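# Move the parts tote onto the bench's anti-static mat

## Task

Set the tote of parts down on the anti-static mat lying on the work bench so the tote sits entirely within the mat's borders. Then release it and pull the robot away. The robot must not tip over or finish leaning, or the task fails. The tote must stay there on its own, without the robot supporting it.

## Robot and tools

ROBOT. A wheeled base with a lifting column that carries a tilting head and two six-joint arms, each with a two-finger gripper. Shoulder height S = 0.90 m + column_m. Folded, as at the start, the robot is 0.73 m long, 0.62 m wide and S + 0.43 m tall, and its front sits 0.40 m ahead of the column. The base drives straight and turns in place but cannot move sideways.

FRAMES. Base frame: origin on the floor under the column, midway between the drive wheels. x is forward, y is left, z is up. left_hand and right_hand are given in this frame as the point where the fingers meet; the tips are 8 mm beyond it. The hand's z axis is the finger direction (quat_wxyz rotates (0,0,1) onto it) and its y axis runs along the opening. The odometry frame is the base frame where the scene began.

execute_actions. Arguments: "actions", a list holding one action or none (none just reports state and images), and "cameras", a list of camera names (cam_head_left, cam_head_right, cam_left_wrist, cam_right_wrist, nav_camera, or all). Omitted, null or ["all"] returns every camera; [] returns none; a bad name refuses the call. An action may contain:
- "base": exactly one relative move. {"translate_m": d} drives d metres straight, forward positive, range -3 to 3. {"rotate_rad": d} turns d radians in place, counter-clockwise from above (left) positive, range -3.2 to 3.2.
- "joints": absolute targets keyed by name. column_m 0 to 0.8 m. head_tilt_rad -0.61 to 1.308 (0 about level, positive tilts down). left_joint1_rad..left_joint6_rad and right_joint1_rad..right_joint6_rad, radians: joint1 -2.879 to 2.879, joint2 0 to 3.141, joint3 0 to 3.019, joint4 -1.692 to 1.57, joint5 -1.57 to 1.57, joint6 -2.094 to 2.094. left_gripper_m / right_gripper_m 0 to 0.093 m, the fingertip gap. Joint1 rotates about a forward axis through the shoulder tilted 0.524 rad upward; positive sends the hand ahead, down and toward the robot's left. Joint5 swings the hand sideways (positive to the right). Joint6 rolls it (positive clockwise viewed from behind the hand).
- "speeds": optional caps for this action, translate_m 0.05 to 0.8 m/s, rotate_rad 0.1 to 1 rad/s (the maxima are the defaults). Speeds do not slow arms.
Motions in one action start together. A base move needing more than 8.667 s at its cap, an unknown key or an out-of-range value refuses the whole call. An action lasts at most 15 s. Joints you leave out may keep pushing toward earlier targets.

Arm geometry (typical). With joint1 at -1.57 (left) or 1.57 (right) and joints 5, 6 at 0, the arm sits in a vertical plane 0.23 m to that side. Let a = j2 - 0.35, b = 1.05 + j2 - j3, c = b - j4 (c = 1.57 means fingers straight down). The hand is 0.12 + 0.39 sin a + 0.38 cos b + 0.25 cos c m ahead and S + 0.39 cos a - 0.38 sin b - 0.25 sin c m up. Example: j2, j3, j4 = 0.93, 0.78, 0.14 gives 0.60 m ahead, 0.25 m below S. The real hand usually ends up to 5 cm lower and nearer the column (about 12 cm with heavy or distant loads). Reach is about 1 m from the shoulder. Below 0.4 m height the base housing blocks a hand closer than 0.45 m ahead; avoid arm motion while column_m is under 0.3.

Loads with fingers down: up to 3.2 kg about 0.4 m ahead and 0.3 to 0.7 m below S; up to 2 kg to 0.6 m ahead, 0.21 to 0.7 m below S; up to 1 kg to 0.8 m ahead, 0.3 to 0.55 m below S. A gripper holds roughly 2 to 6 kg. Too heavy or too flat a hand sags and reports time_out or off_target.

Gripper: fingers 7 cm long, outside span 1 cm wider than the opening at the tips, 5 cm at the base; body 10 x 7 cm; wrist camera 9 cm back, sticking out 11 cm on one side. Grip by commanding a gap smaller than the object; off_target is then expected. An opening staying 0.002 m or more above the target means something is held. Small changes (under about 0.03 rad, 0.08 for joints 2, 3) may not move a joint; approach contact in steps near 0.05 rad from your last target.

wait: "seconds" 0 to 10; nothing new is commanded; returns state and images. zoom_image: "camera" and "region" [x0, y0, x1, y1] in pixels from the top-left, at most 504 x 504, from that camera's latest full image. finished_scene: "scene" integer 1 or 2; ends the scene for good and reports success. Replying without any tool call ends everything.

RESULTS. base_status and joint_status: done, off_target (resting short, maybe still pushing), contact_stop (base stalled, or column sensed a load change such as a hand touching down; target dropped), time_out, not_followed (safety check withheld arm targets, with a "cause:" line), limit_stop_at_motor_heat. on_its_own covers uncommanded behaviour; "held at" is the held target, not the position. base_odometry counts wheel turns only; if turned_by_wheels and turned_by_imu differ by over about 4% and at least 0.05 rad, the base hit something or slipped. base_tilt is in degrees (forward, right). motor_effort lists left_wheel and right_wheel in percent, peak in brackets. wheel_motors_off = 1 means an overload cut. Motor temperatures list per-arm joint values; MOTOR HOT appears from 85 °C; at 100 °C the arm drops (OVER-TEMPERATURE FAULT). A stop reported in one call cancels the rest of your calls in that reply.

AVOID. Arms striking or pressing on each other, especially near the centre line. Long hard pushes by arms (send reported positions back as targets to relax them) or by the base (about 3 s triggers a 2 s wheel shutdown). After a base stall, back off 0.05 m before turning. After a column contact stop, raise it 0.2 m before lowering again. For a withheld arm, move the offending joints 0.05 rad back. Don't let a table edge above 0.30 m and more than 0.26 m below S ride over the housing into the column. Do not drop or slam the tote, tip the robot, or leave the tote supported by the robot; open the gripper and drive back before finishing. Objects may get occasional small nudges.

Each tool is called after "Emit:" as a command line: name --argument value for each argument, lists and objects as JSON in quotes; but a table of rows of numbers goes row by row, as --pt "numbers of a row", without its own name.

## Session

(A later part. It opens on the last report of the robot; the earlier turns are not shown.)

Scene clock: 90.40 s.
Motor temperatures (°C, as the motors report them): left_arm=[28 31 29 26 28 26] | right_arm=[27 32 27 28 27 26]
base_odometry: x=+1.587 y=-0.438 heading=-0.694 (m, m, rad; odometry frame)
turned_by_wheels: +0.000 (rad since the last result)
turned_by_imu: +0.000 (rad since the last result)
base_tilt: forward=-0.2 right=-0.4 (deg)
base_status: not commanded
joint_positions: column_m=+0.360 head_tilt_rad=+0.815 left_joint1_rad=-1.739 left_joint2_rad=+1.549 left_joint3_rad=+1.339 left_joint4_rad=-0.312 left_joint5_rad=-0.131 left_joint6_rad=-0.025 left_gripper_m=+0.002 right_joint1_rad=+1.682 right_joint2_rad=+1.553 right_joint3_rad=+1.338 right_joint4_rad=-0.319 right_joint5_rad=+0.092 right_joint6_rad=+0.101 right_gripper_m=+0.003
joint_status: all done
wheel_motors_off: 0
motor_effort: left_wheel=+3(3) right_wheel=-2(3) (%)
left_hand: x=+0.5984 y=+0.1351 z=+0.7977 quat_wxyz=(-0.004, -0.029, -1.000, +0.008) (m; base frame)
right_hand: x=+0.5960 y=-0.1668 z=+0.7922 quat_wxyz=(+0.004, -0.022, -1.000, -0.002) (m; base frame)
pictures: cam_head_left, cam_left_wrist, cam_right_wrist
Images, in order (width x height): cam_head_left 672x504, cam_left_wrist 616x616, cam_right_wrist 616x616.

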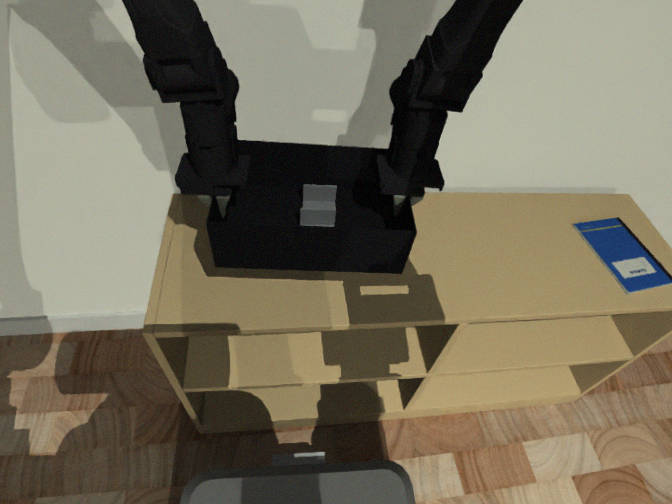

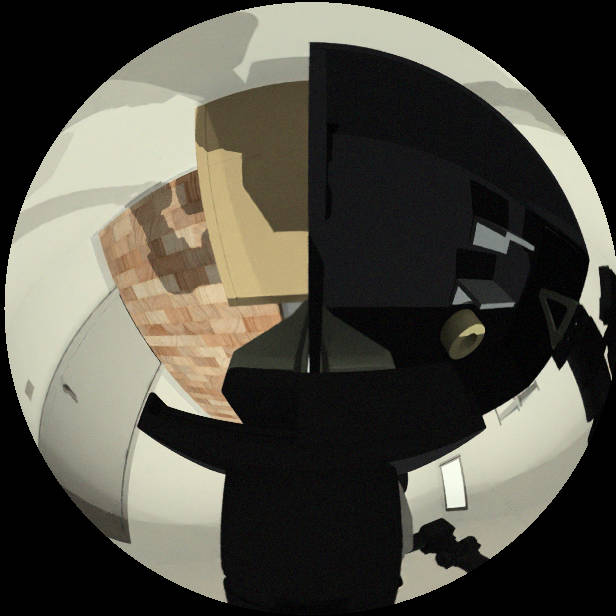

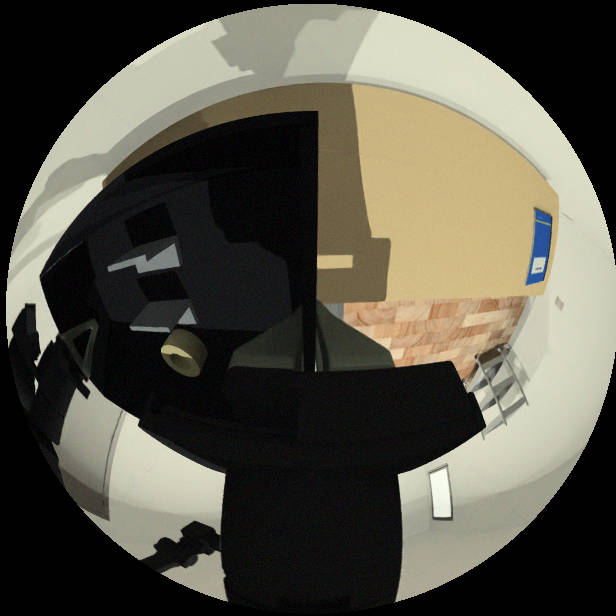

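Emit:
execute_actions --actions '[{"base":{"translate_m":-1.0},"joints":{"column_m":0.75,"head_tilt_rad":0.3},"speeds":{"translate_m":0.5}}]' --cameras '[]'

Emit:
execute_actions --actions '[{"base":{"rotate_rad":-2.8},"speeds":{"rotate_rad":0.7}}]'

Scene clock: 102.53 s.
Motor temperatures (°C, as the motors report them): left_arm=[28 32 29 26 28 26] | right_arm=[27 32 27 28 27 26]
base_odometry: x=+0.818 y=+0.202 heading=-0.694 (m, m, rad; odometry frame)
turned_by_wheels: -0.001 (rad since the last result)
turned_by_imu: -0.002 (rad since the last result)
base_tilt: forward=-0.3 right=-0.5 (deg)
base_status: done
joint_positions: column_m=+0.750 head_tilt_rad=+0.319 left_joint1_rad=-1.739 left_joint2_rad=+1.550 left_joint3_rad=+1.336 left_joint4_rad=-0.312 left_joint5_rad=-0.131 left_joint6_rad=-0.025 left_gripper_m=+0.002 right_joint1_rad=+1.682 right_joint2_rad=+1.555 right_joint3_rad=+1.337 right_joint4_rad=-0.319 right_joint5_rad=+0.092 right_joint6_rad=+0.102 right_gripper_m=+0.003
joint_status: all done
wheel_motors_off: 0
motor_effort: left_wheel=-1(55) right_wheel=+1(82) (%)
left_hand: x=+0.5958 y=+0.1352 z=+1.1868 quat_wxyz=(-0.002, -0.029, -1.000, +0.007) (m; base frame)
right_hand: x=+0.5941 y=-0.1668 z=+1.1808 quat_wxyz=(+0.006, -0.022, -1.000, -0.002) (m; base frame)
pictures: none
No camera images: the call's "cameras" was empty. Leave "cameras" out to get every camera's image.

Scene clock: 108.17 s.
Motor temperatures (°C, as the motors report them): left_arm=[28 32 29 26 28 26] | right_arm=[27 32 27 28 27 26]
base_odometry: x=+0.818 y=+0.202 heading=+2.792 (m, m, rad; odometry frame)
turned_by_wheels: -2.797 (rad since the last result)
turned_by_imu: -2.795 (rad since the last result)
base_tilt: forward=-0.2 right=-0.5 (deg)
base_status: done
joint_positions: column_m=+0.750 head_tilt_rad=+0.319 left_joint1_rad=-1.740 left_joint2_rad=+1.550 left_joint3_rad=+1.336 left_joint4_rad=-0.312 left_joint5_rad=-0.132 left_joint6_rad=-0.025 left_gripper_m=+0.002 right_joint1_rad=+1.682 right_joint2_rad=+1.555 right_joint3_rad=+1.337 right_joint4_rad=-0.319 right_joint5_rad=+0.092 right_joint6_rad=+0.102 right_gripper_m=+0.003
joint_status: not commanded
wheel_motors_off: 0
motor_effort: left_wheel=+9(69) right_wheel=-9(62) (%)
left_hand: x=+0.5958 y=+0.1346 z=+1.1869 quat_wxyz=(-0.002, -0.030, -1.000, +0.007) (m; base frame)
right_hand: x=+0.5941 y=-0.1673 z=+1.1807 quat_wxyz=(+0.006, -0.023, -1.000, -0.001) (m; base frame)
pictures: cam_head_left, cam_head_right, cam_left_wrist, cam_right_wrist, nav_camera
Images, in order (width x height): cam_head_left 672x504, cam_head_right 672x504, cam_left_wrist 616x616, cam_right_wrist 616x616, nav_camera 672x504.

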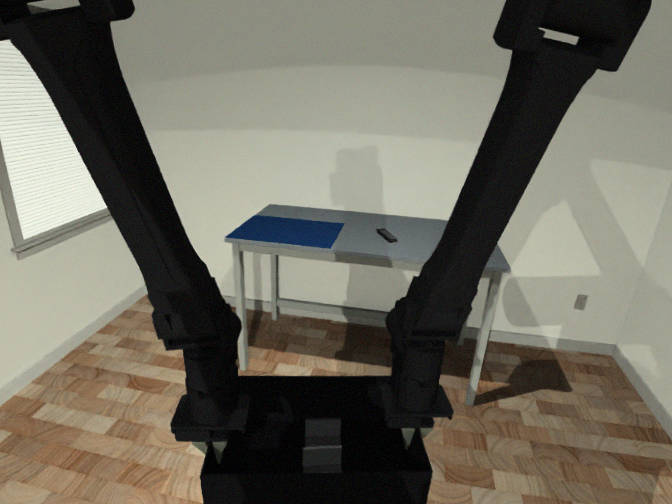

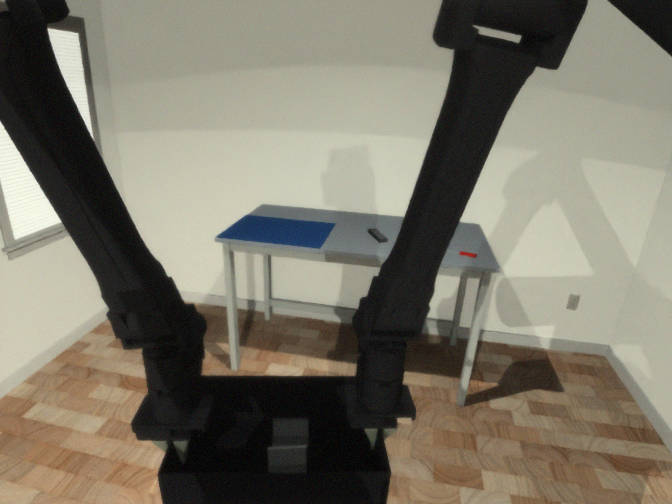

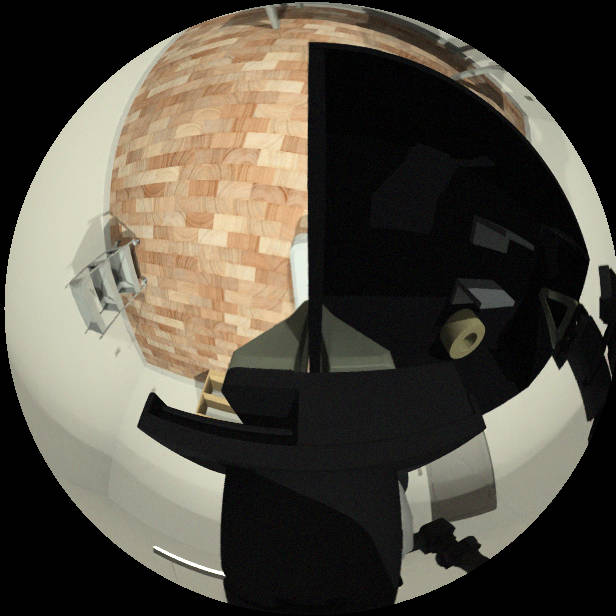

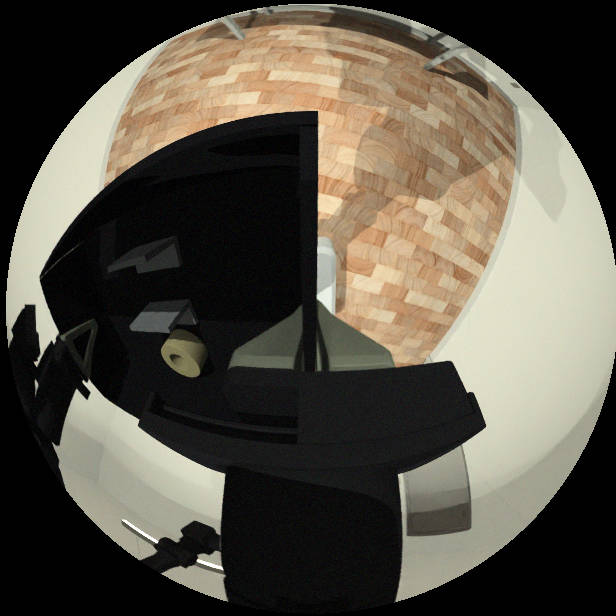

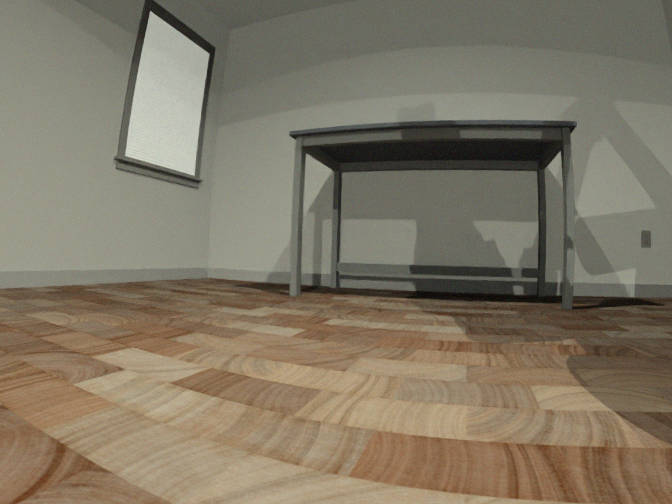

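Emit:
execute_actions --actions '[{"base":{"rotate_rad":0.19},"speeds":{"rotate_rad":0.7}}]' --cameras '[]'

Emit:
execute_actions --actions '[{"base":{"translate_m":1.35},"joints":{"head_tilt_rad":0.6},"speeds":{"translate_m":0.6}}]' --cameras '[]'

Emit:
execute_actions --actions '[{"base":{"rotate_rad":-0.43},"speeds":{"rotate_rad":0.7}}]'

Scene clock: 118.30 s.
Motor temperatures (°C, as the motors report them): left_arm=[28 32 29 26 28 26] | right_arm=[27 33 27 28 27 26]
base_odometry: x=+0.818 y=+0.202 heading=+2.979 (m, m, rad; odometry frame)
turned_by_wheels: +0.187 (rad since the last result)
turned_by_imu: +0.188 (rad since the last result)
base_tilt: forward=-0.2 right=-0.5 (deg)
base_status: done
joint_positions: column_m=+0.750 head_tilt_rad=+0.319 left_joint1_rad=-1.740 left_joint2_rad=+1.550 left_joint3_rad=+1.336 left_joint4_rad=-0.312 left_joint5_rad=-0.133 left_joint6_rad=-0.025 left_gripper_m=+0.002 right_joint1_rad=+1.682 right_joint2_rad=+1.555 right_joint3_rad=+1.337 right_joint4_rad=-0.319 right_joint5_rad=+0.092 right_joint6_rad=+0.102 right_gripper_m=+0.003
joint_status: not commanded
wheel_motors_off: 0
motor_effort: left_wheel=-9(25) right_wheel=+9(34) (%)
left_hand: x=+0.5958 y=+0.1350 z=+1.1869 quat_wxyz=(-0.002, -0.030, -1.000, +0.007) (m; base frame)
right_hand: x=+0.5941 y=-0.1669 z=+1.1808 quat_wxyz=(+0.006, -0.023, -1.000, -0.002) (m; base frame)
pictures: none
No camera images: the call's "cameras" was empty. Leave "cameras" out to get every camera's image.

Scene clock: 122.43 s.
Motor temperatures (°C, as the motors report them): left_arm=[28 32 29 26 28 26] | right_arm=[27 33 27 28 27 26]
base_odometry: x=-0.514 y=+0.421 heading=+2.977 (m, m, rad; odometry frame)
turned_by_wheels: -0.002 (rad since the last result)
turned_by_imu: +0.002 (rad since the last result)
base_tilt: forward=-0.3 right=-0.3 (deg)
base_status: done
joint_positions: column_m=+0.750 head_tilt_rad=+0.604 left_joint1_rad=-1.740 left_joint2_rad=+1.551 left_joint3_rad=+1.334 left_joint4_rad=-0.312 left_joint5_rad=-0.133 left_joint6_rad=-0.025 left_gripper_m=+0.002 right_joint1_rad=+1.682 right_joint2_rad=+1.557 right_joint3_rad=+1.336 right_joint4_rad=-0.319 right_joint5_rad=+0.092 right_joint6_rad=+0.102 right_gripper_m=+0.003
joint_status: all done
wheel_motors_off: 0
motor_effort: left_wheel=-2(41) right_wheel=+3(84) (%)
left_hand: x=+0.5945 y=+0.1351 z=+1.1863 quat_wxyz=(+0.000, -0.030, -1.000, +0.007) (m; base frame)
right_hand: x=+0.5929 y=-0.1669 z=+1.1801 quat_wxyz=(+0.007, -0.023, -1.000, -0.002) (m; base frame)
pictures: none
No camera images: the call's "cameras" was empty. Leave "cameras" out to get every camera's image.

Scene clock: 124.67 s.
Motor temperatures (°C, as the motors report them): left_arm=[28 32 29 26 28 26] | right_arm=[27 33 27 28 27 26]
base_odometry: x=-0.514 y=+0.421 heading=+2.550 (m, m, rad; odometry frame)
turned_by_wheels: -0.427 (rad since the last result)
turned_by_imu: -0.425 (rad since the last result)
base_tilt: forward=-0.4 right=-0.4 (deg)
base_status: done
joint_positions: column_m=+0.750 head_tilt_rad=+0.604 left_joint1_rad=-1.742 left_joint2_rad=+1.551 left_joint3_rad=+1.334 left_joint4_rad=-0.312 left_joint5_rad=-0.133 left_joint6_rad=-0.025 left_gripper_m=+0.002 right_joint1_rad=+1.681 right_joint2_rad=+1.557 right_joint3_rad=+1.336 right_joint4_rad=-0.319 right_joint5_rad=+0.092 right_joint6_rad=+0.102 right_gripper_m=+0.003
joint_status: not commanded
wheel_motors_off: 0
motor_effort: left_wheel=+8(43) right_wheel=-8(72) (%)
left_hand: x=+0.5944 y=+0.1339 z=+1.1865 quat_wxyz=(+0.000, -0.030, -1.000, +0.007) (m; base frame)
right_hand: x=+0.5929 y=-0.1679 z=+1.1800 quat_wxyz=(+0.007, -0.023, -1.000, -0.001) (m; base frame)
pictures: cam_head_left, cam_head_right, cam_left_wrist, cam_right_wrist, nav_camera
Images, in order (width x height): cam_head_left 672x504, cam_head_right 672x504, cam_left_wrist 616x616, cam_right_wrist 616x616, nav_camera 672x504.

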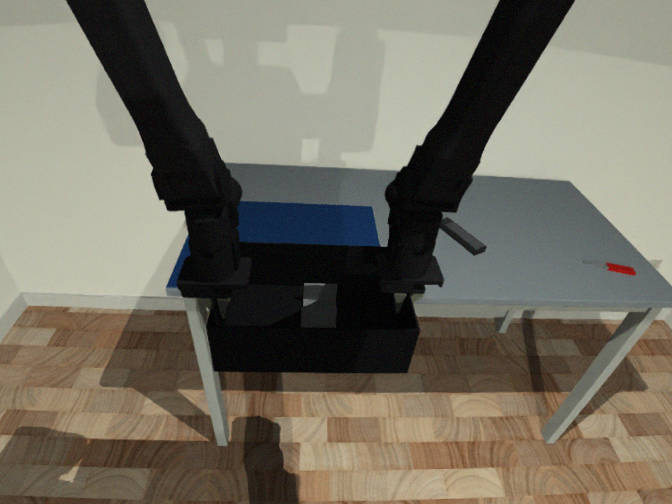

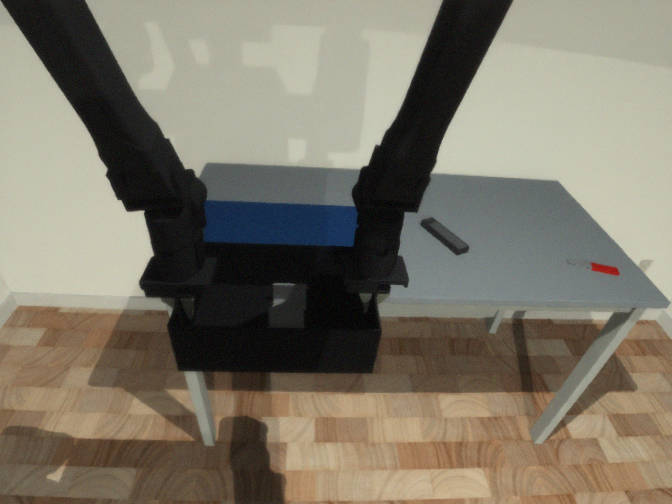

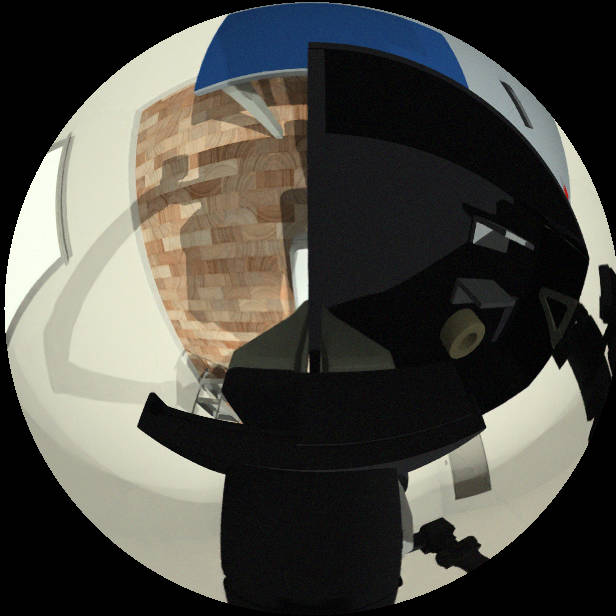

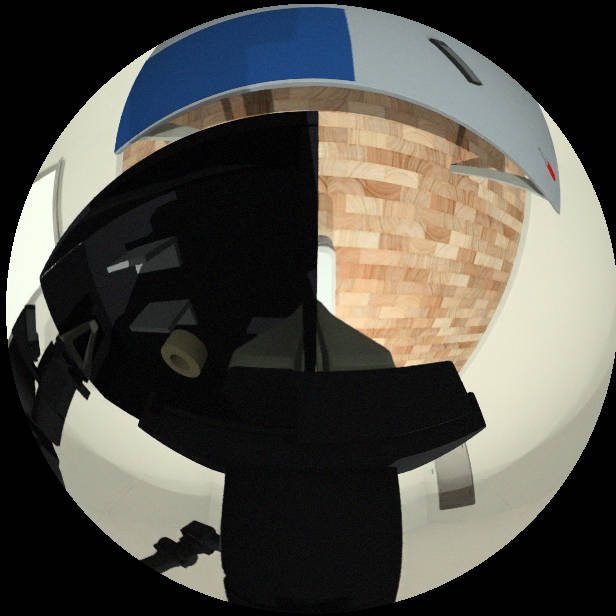

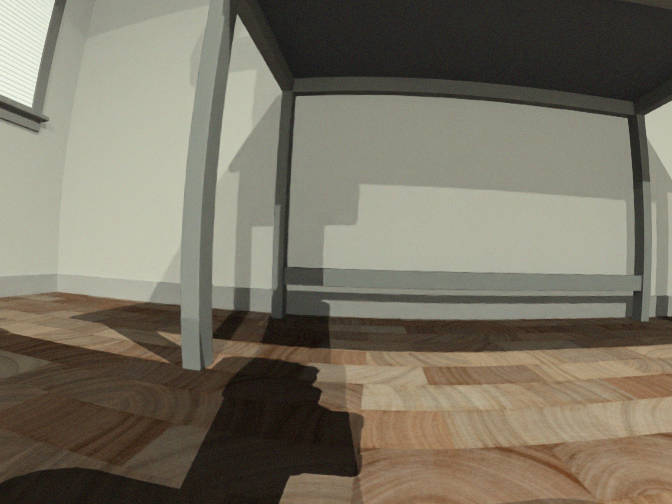

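Emit:
execute_actions --actions '[{"base":{"translate_m":0.48},"joints":{"head_tilt_rad":0.85,"column_m":0.68},"speeds":{"translate_m":0.4}}]' --cameras '["cam_head_left","cam_left_wrist","cam_right_wrist"]'

Scene clock: 131.57 s.
Motor temperatures (°C, as the motors report them): left_arm=[28 32 29 26 28 26] | right_arm=[27 33 27 28 27 26]
base_odometry: x=-0.913 y=+0.689 heading=+2.549 (m, m, rad; odometry frame)
turned_by_wheels: -0.001 (rad since the last result)
turned_by_imu: +0.001 (rad since the last result)
base_tilt: forward=-0.3 right=-0.5 (deg)
base_status: done
joint_positions: column_m=+0.680 head_tilt_rad=+0.852 left_joint1_rad=-1.742 left_joint2_rad=+1.552 left_joint3_rad=+1.334 left_joint4_rad=-0.312 left_joint5_rad=-0.134 left_joint6_rad=-0.025 left_gripper_m=+0.002 right_joint1_rad=+1.681 right_joint2_rad=+1.558 right_joint3_rad=+1.336 right_joint4_rad=-0.319 right_joint5_rad=+0.092 right_joint6_rad=+0.102 right_gripper_m=+0.003
joint_status: all done
wheel_motors_off: 0
motor_effort: left_wheel=-1(60) right_wheel=+0(64) (%)
left_hand: x=+0.5937 y=+0.1339 z=+1.1159 quat_wxyz=(+0.000, -0.030, -1.000, +0.007) (m; base frame)
right_hand: x=+0.5920 y=-0.1679 z=+1.1095 quat_wxyz=(+0.008, -0.023, -1.000, -0.001) (m; base frame)
pictures: cam_head_left, cam_left_wrist, cam_right_wrist
Images, in order (width x height): cam_head_left 672x504, cam_left_wrist 616x616, cam_right_wrist 616x616.

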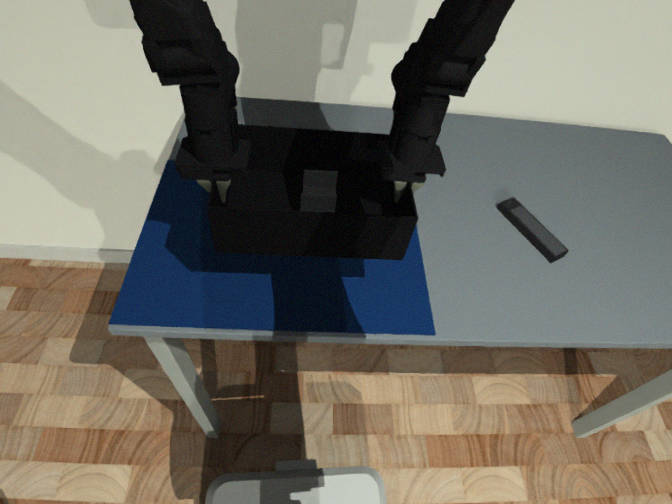

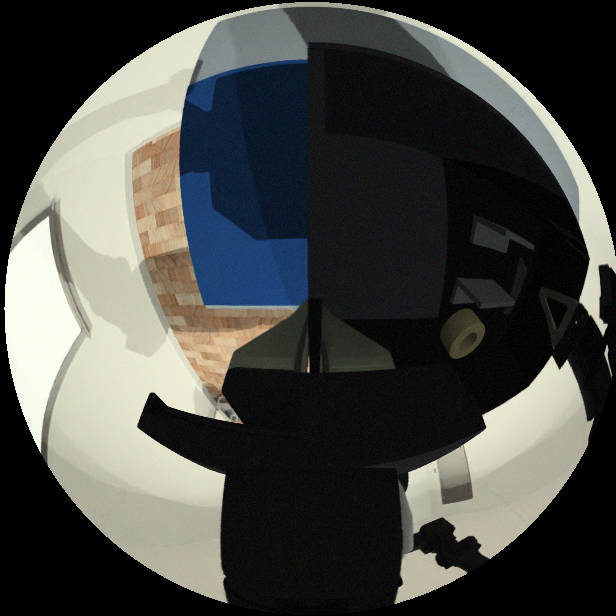

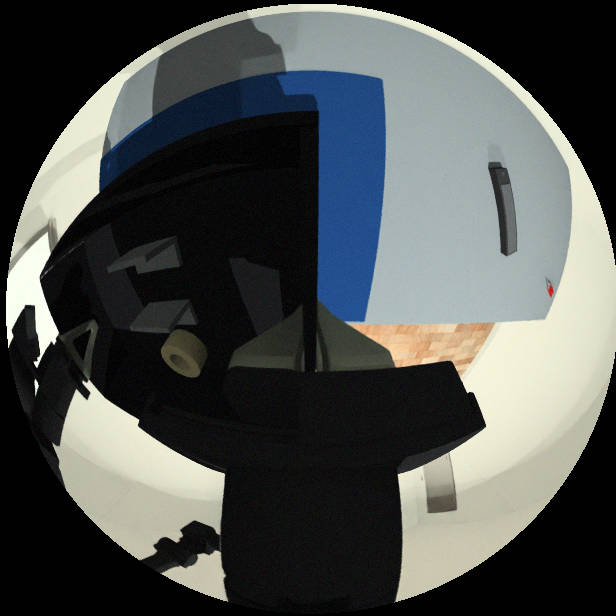

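Emit:
execute_actions --actions '[{"base":{"translate_m":0.07},"joints":{"column_m":0.61}}]' --cameras '["cam_head_left","cam_left_wrist","cam_right_wrist"]'

Scene clock: 136.63 s.
Motor temperatures (°C, as the motors report them): left_arm=[28 32 29 26 28 26] | right_arm=[27 33 27 28 27 26]
base_odometry: x=-0.971 y=+0.728 heading=+2.549 (m, m, rad; odometry frame)
turned_by_wheels: +0.000 (rad since the last result)
turned_by_imu: +0.001 (rad since the last result)
base_tilt: forward=-0.3 right=-0.4 (deg)
base_status: done
joint_positions: column_m=+0.610 head_tilt_rad=+0.852 left_joint1_rad=-1.742 left_joint2_rad=+1.553 left_joint3_rad=+1.335 left_joint4_rad=-0.312 left_joint5_rad=-0.134 left_joint6_rad=-0.025 left_gripper_m=+0.002 right_joint1_rad=+1.681 right_joint2_rad=+1.559 right_joint3_rad=+1.337 right_joint4_rad=-0.319 right_joint5_rad=+0.092 right_joint6_rad=+0.102 right_gripper_m=+0.003
joint_status: all done
wheel_motors_off: 0
motor_effort: left_wheel=+0(31) right_wheel=+1(31) (%)
left_hand: x=+0.5941 y=+0.1338 z=+1.0457 quat_wxyz=(+0.000, -0.030, -1.000, +0.007) (m; base frame)
right_hand: x=+0.5923 y=-0.1679 z=+1.0392 quat_wxyz=(+0.007, -0.023, -1.000, -0.001) (m; base frame)
pictures: cam_head_left, cam_left_wrist, cam_right_wrist
Images, in order (width x height): cam_head_left 672x504, cam_left_wrist 616x616, cam_right_wrist 616x616.

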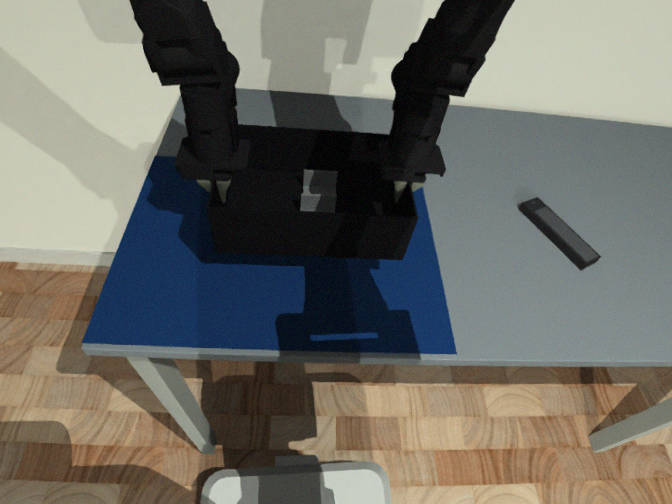

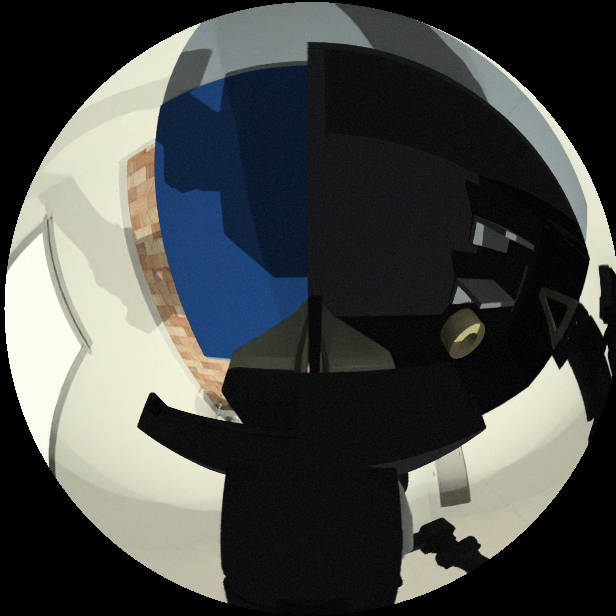

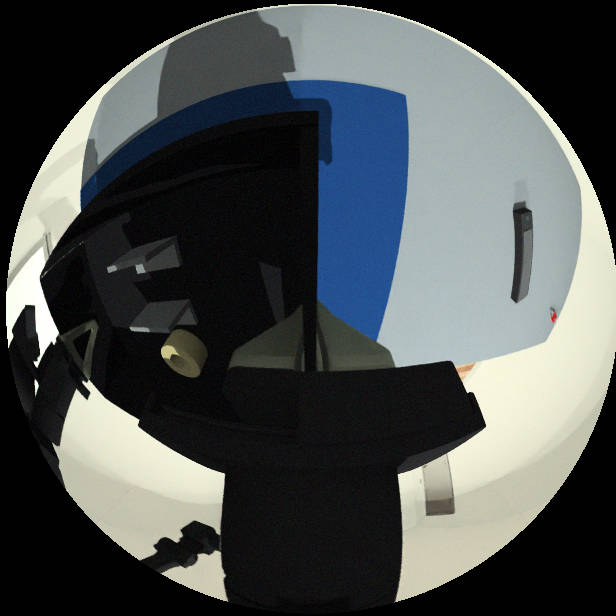

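Emit:
execute_actions --actions '[{"joints":{"column_m":0.57}}]' --cameras '["cam_left_wrist"]'

Scene clock: 140.43 s.
Motor temperatures (°C, as the motors report them): left_arm=[28 32 29 26 28 26] | right_arm=[27 33 27 28 27 26]
base_odometry: x=-0.971 y=+0.728 heading=+2.549 (m, m, rad; odometry frame)
turned_by_wheels: +0.000 (rad since the last result)
turned_by_imu: +0.001 (rad since the last result)
base_tilt: forward=-0.3 right=-0.5 (deg)
base_status: not commanded
joint_positions: column_m=+0.570 head_tilt_rad=+0.852 left_joint1_rad=-1.742 left_joint2_rad=+1.553 left_joint3_rad=+1.335 left_joint4_rad=-0.312 left_joint5_rad=-0.134 left_joint6_rad=-0.025 left_gripper_m=+0.002 right_joint1_rad=+1.681 right_joint2_rad=+1.559 right_joint3_rad=+1.337 right_joint4_rad=-0.319 right_joint5_rad=+0.092 right_joint6_rad=+0.102 right_gripper_m=+0.003
joint_status: all done
wheel_motors_off: 0
motor_effort: left_wheel=+0(0) right_wheel=+0(1) (%)
left_hand: x=+0.5941 y=+0.1338 z=+1.0057 quat_wxyz=(+0.000, -0.030, -1.000, +0.007) (m; base frame)
right_hand: x=+0.5923 y=-0.1679 z=+0.9992 quat_wxyz=(+0.007, -0.023, -1.000, -0.001) (m; base frame)
pictures: cam_left_wrist
Images, in order (width x height): cam_left_wrist 616x616.

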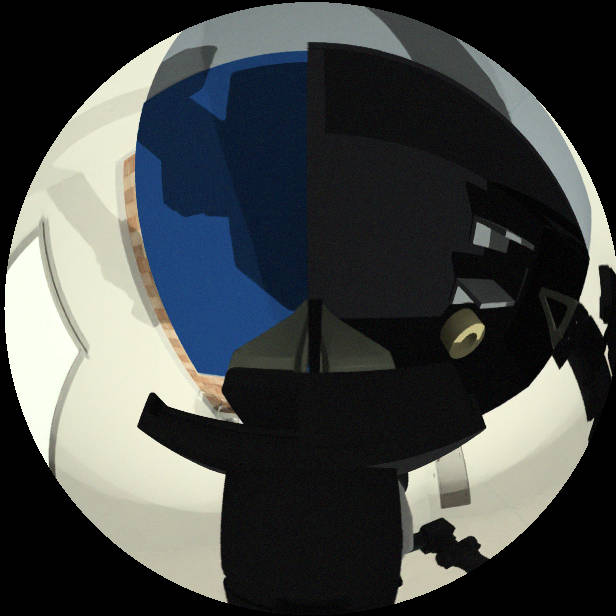

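Emit:
execute_actions --actions '[{"joints":{"column_m":0.545}}]' --cameras '["cam_left_wrist","cam_head_left"]'

Scene clock: 143.67 s.
Motor temperatures (°C, as the motors report them): left_arm=[28 32 29 26 28 26] | right_arm=[27 33 27 28 27 26]
base_odometry: x=-0.971 y=+0.728 heading=+2.549 (m, m, rad; odometry frame)
turned_by_wheels: +0.000 (rad since the last result)
turned_by_imu: +0.001 (rad since the last result)
base_tilt: forward=-0.4 right=-0.3 (deg)
base_status: not commanded
joint_positions: column_m=+0.545 head_tilt_rad=+0.852 left_joint1_rad=-1.742 left_joint2_rad=+1.553 left_joint3_rad=+1.335 left_joint4_rad=-0.312 left_joint5_rad=-0.134 left_joint6_rad=-0.025 left_gripper_m=+0.002 right_joint1_rad=+1.681 right_joint2_rad=+1.559 right_joint3_rad=+1.337 right_joint4_rad=-0.319 right_joint5_rad=+0.092 right_joint6_rad=+0.102 right_gripper_m=+0.003
joint_status: all done
wheel_motors_off: 0
motor_effort: left_wheel=+0(0) right_wheel=+0(1) (%)
left_hand: x=+0.5941 y=+0.1338 z=+0.9807 quat_wxyz=(+0.000, -0.030, -1.000, +0.007) (m; base frame)
right_hand: x=+0.5923 y=-0.1679 z=+0.9742 quat_wxyz=(+0.007, -0.023, -1.000, -0.001) (m; base frame)
pictures: cam_head_left, cam_left_wrist
Images, in order (width x height): cam_head_left 672x504, cam_left_wrist 616x616.

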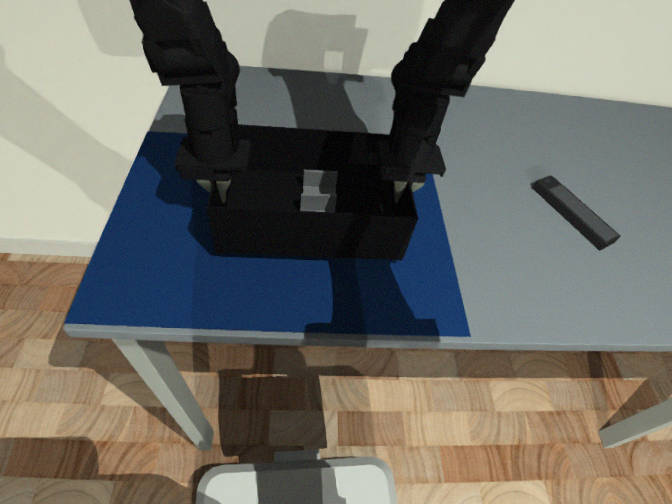

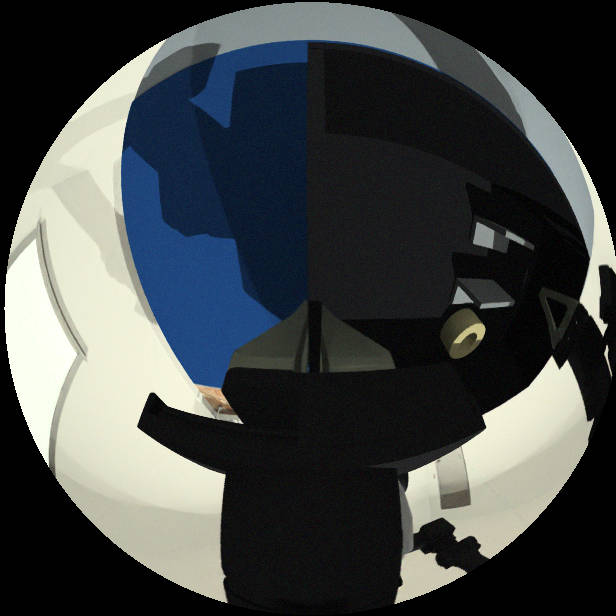

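Emit:
execute_actions --actions '[{"joints":{"column_m":0.533}}]' --cameras '[]'

Scene clock: 147.63 s.
Motor temperatures (°C, as the motors report them): left_arm=[28 32 29 26 28 26] | right_arm=[27 33 27 28 27 26]
base_odometry: x=-0.971 y=+0.728 heading=+2.549 (m, m, rad; odometry frame)
turned_by_wheels: +0.000 (rad since the last result)
turned_by_imu: +0.001 (rad since the last result)
base_tilt: forward=-0.3 right=-0.5 (deg)
base_status: not commanded
joint_positions: column_m=+0.533 head_tilt_rad=+0.852 left_joint1_rad=-1.742 left_joint2_rad=+1.553 left_joint3_rad=+1.335 left_joint4_rad=-0.312 left_joint5_rad=-0.134 left_joint6_rad=-0.025 left_gripper_m=+0.002 right_joint1_rad=+1.681 right_joint2_rad=+1.559 right_joint3_rad=+1.337 right_joint4_rad=-0.319 right_joint5_rad=+0.092 right_joint6_rad=+0.102 right_gripper_m=+0.003
joint_status: all done
wheel_motors_off: 0
motor_effort: left_wheel=+0(0) right_wheel=+0(1) (%)
left_hand: x=+0.5941 y=+0.1338 z=+0.9687 quat_wxyz=(+0.000, -0.030, -1.000, +0.007) (m; base frame)
right_hand: x=+0.5923 y=-0.1679 z=+0.9622 quat_wxyz=(+0.007, -0.023, -1.000, -0.001) (m; base frame)
pictures: none
No camera images: the call's "cameras" was empty. Leave "cameras" out to get every camera's image.

Emit:
execute_actions --actions '[{"joints":{"column_m":0.521}}]' --cameras '["cam_left_wrist"]'

Scene clock: 150.90 s.
Motor temperatures (°C, as the motors report them): left_arm=[28 33 29 26 28 26] | right_arm=[27 33 27 28 27 26]
base_odometry: x=-0.971 y=+0.728 heading=+2.549 (m, m, rad; odometry frame)
turned_by_wheels: +0.000 (rad since the last result)
turned_by_imu: +0.001 (rad since the last result)
base_tilt: forward=-0.2 right=-0.4 (deg)
base_status: not commanded
joint_positions: column_m=+0.521 head_tilt_rad=+0.852 left_joint1_rad=-1.742 left_joint2_rad=+1.553 left_joint3_rad=+1.335 left_joint4_rad=-0.312 left_joint5_rad=-0.134 left_joint6_rad=-0.025 left_gripper_m=+0.002 right_joint1_rad=+1.681 right_joint2_rad=+1.555 right_joint3_rad=+1.334 right_joint4_rad=-0.319 right_joint5_rad=+0.091 right_joint6_rad=+0.102 right_gripper_m=+0.003
joint_status: all done
wheel_motors_off: 0
motor_effort: left_wheel=+2(2) right_wheel=+1(2) (%)
left_hand: x=+0.5941 y=+0.1339 z=+0.9567 quat_wxyz=(+0.000, -0.030, -1.000, +0.007) (m; base frame)
right_hand: x=+0.5923 y=-0.1680 z=+0.9517 quat_wxyz=(+0.007, -0.023, -1.000, -0.001) (m; base frame)
pictures: cam_left_wrist
Images, in order (width x height): cam_left_wrist 616x616.

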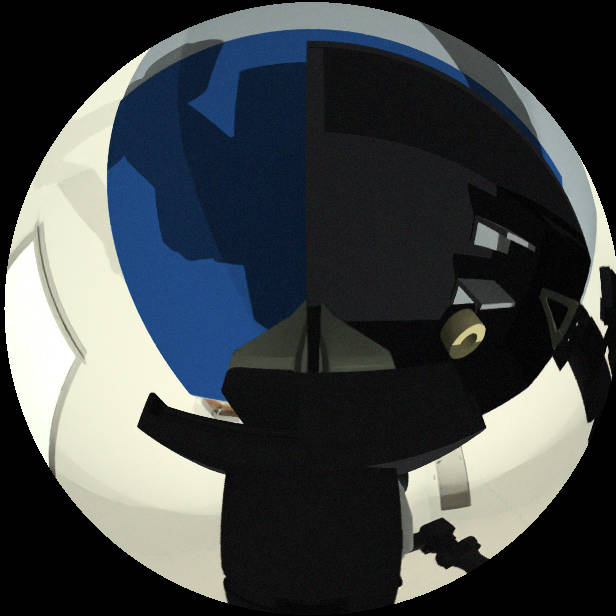

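Touched.

Emit:
execute_actions --actions '[{"joints":{"left_gripper_m":0.07,"right_gripper_m":0.07}}]' --cameras '[]'

Emit:
execute_actions --actions '[{"joints":{"column_m":0.62}}]' --cameras '[]'

Emit:
execute_actions --actions '[{"base":{"translate_m":-0.6},"joints":{"head_tilt_rad":0.6}}]' --cameras '["cam_head_left"]'

Scene clock: 160.90 s.
Motor temperatures (°C, as the motors report them): left_arm=[28 33 29 26 28 26] | right_arm=[27 33 27 28 27 26]
base_odometry: x=-0.971 y=+0.728 heading=+2.549 (m, m, rad; odometry frame)
turned_by_wheels: +0.000 (rad since the last result)
turned_by_imu: +0.001 (rad since the last result)
base_tilt: forward=-0.3 right=-0.4 (deg)
base_status: not commanded
joint_positions: column_m=+0.521 head_tilt_rad=+0.852 left_joint1_rad=-1.742 left_joint2_rad=+1.553 left_joint3_rad=+1.335 left_joint4_rad=-0.312 left_joint5_rad=-0.133 left_joint6_rad=-0.025 left_gripper_m=+0.070 right_joint1_rad=+1.681 right_joint2_rad=+1.555 right_joint3_rad=+1.334 right_joint4_rad=-0.319 right_joint5_rad=+0.091 right_joint6_rad=+0.102 right_gripper_m=+0.070
joint_status: all done
wheel_motors_off: 0
motor_effort: left_wheel=+0(2) right_wheel=+1(2) (%)
left_hand: x=+0.5940 y=+0.1337 z=+0.9567 quat_wxyz=(+0.000, -0.030, -1.000, +0.007) (m; base frame)
right_hand: x=+0.5922 y=-0.1679 z=+0.9517 quat_wxyz=(+0.007, -0.023, -1.000, -0.002) (m; base frame)
pictures: none
No camera images: the call's "cameras" was empty. Leave "cameras" out to get every camera's image.

Scene clock: 162.80 s.
Motor temperatures (°C, as the motors report them): left_arm=[28 33 29 26 28 26] | right_arm=[27 33 27 28 27 26]
base_odometry: x=-0.971 y=+0.728 heading=+2.549 (m, m, rad; odometry frame)
turned_by_wheels: +0.000 (rad since the last result)
turned_by_imu: +0.000 (rad since the last result)
base_tilt: forward=-0.2 right=-0.5 (deg)
base_status: not commanded
joint_positions: column_m=+0.620 head_tilt_rad=+0.852 left_joint1_rad=-1.742 left_joint2_rad=+1.553 left_joint3_rad=+1.335 left_joint4_rad=-0.312 left_joint5_rad=-0.133 left_joint6_rad=-0.025 left_gripper_m=+0.070 right_joint1_rad=+1.681 right_joint2_rad=+1.555 right_joint3_rad=+1.334 right_joint4_rad=-0.319 right_joint5_rad=+0.091 right_joint6_rad=+0.102 right_gripper_m=+0.070
joint_status: all done
wheel_motors_off: 0
motor_effort: left_wheel=-1(1) right_wheel=+0(1) (%)
left_hand: x=+0.5940 y=+0.1337 z=+1.0555 quat_wxyz=(+0.000, -0.030, -1.000, +0.007) (m; base frame)
right_hand: x=+0.5922 y=-0.1679 z=+1.0505 quat_wxyz=(+0.007, -0.023, -1.000, -0.002) (m; base frame)
pictures: none
No camera images: the call's "cameras" was empty. Leave "cameras" out to get every camera's image.

Scene clock: 165.77 s.
Motor temperatures (°C, as the motors report them): left_arm=[28 33 29 26 28 26] | right_arm=[27 34 27 28 27 26]
base_odometry: x=-0.473 y=+0.393 heading=+2.547 (m, m, rad; odometry frame)
turned_by_wheels: -0.001 (rad since the last result)
turned_by_imu: -0.003 (rad since the last result)
base_tilt: forward=-0.3 right=-0.4 (deg)
base_status: done
joint_positions: column_m=+0.620 head_tilt_rad=+0.617 left_joint1_rad=-1.742 left_joint2_rad=+1.553 left_joint3_rad=+1.334 left_joint4_rad=-0.312 left_joint5_rad=-0.132 left_joint6_rad=-0.025 left_gripper_m=+0.070 right_joint1_rad=+1.681 right_joint2_rad=+1.554 right_joint3_rad=+1.333 right_joint4_rad=-0.319 right_joint5_rad=+0.091 right_joint6_rad=+0.102 right_gripper_m=+0.070
joint_status: all done
wheel_motors_off: 0
motor_effort: left_wheel=-1(28) right_wheel=+1(73) (%)
left_hand: x=+0.5933 y=+0.1333 z=+1.0554 quat_wxyz=(+0.001, -0.031, -1.000, +0.008) (m; base frame)
right_hand: x=+0.5921 y=-0.1679 z=+1.0508 quat_wxyz=(+0.007, -0.023, -1.000, -0.002) (m; base frame)
pictures: cam_head_left
Images, in order (width x height): cam_head_left 672x504.

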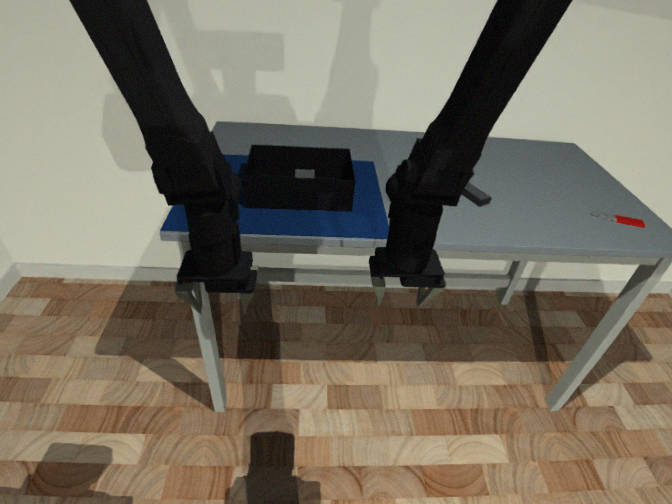

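Emit:
finished_scene --scene 1

The scene is finished: the task was done.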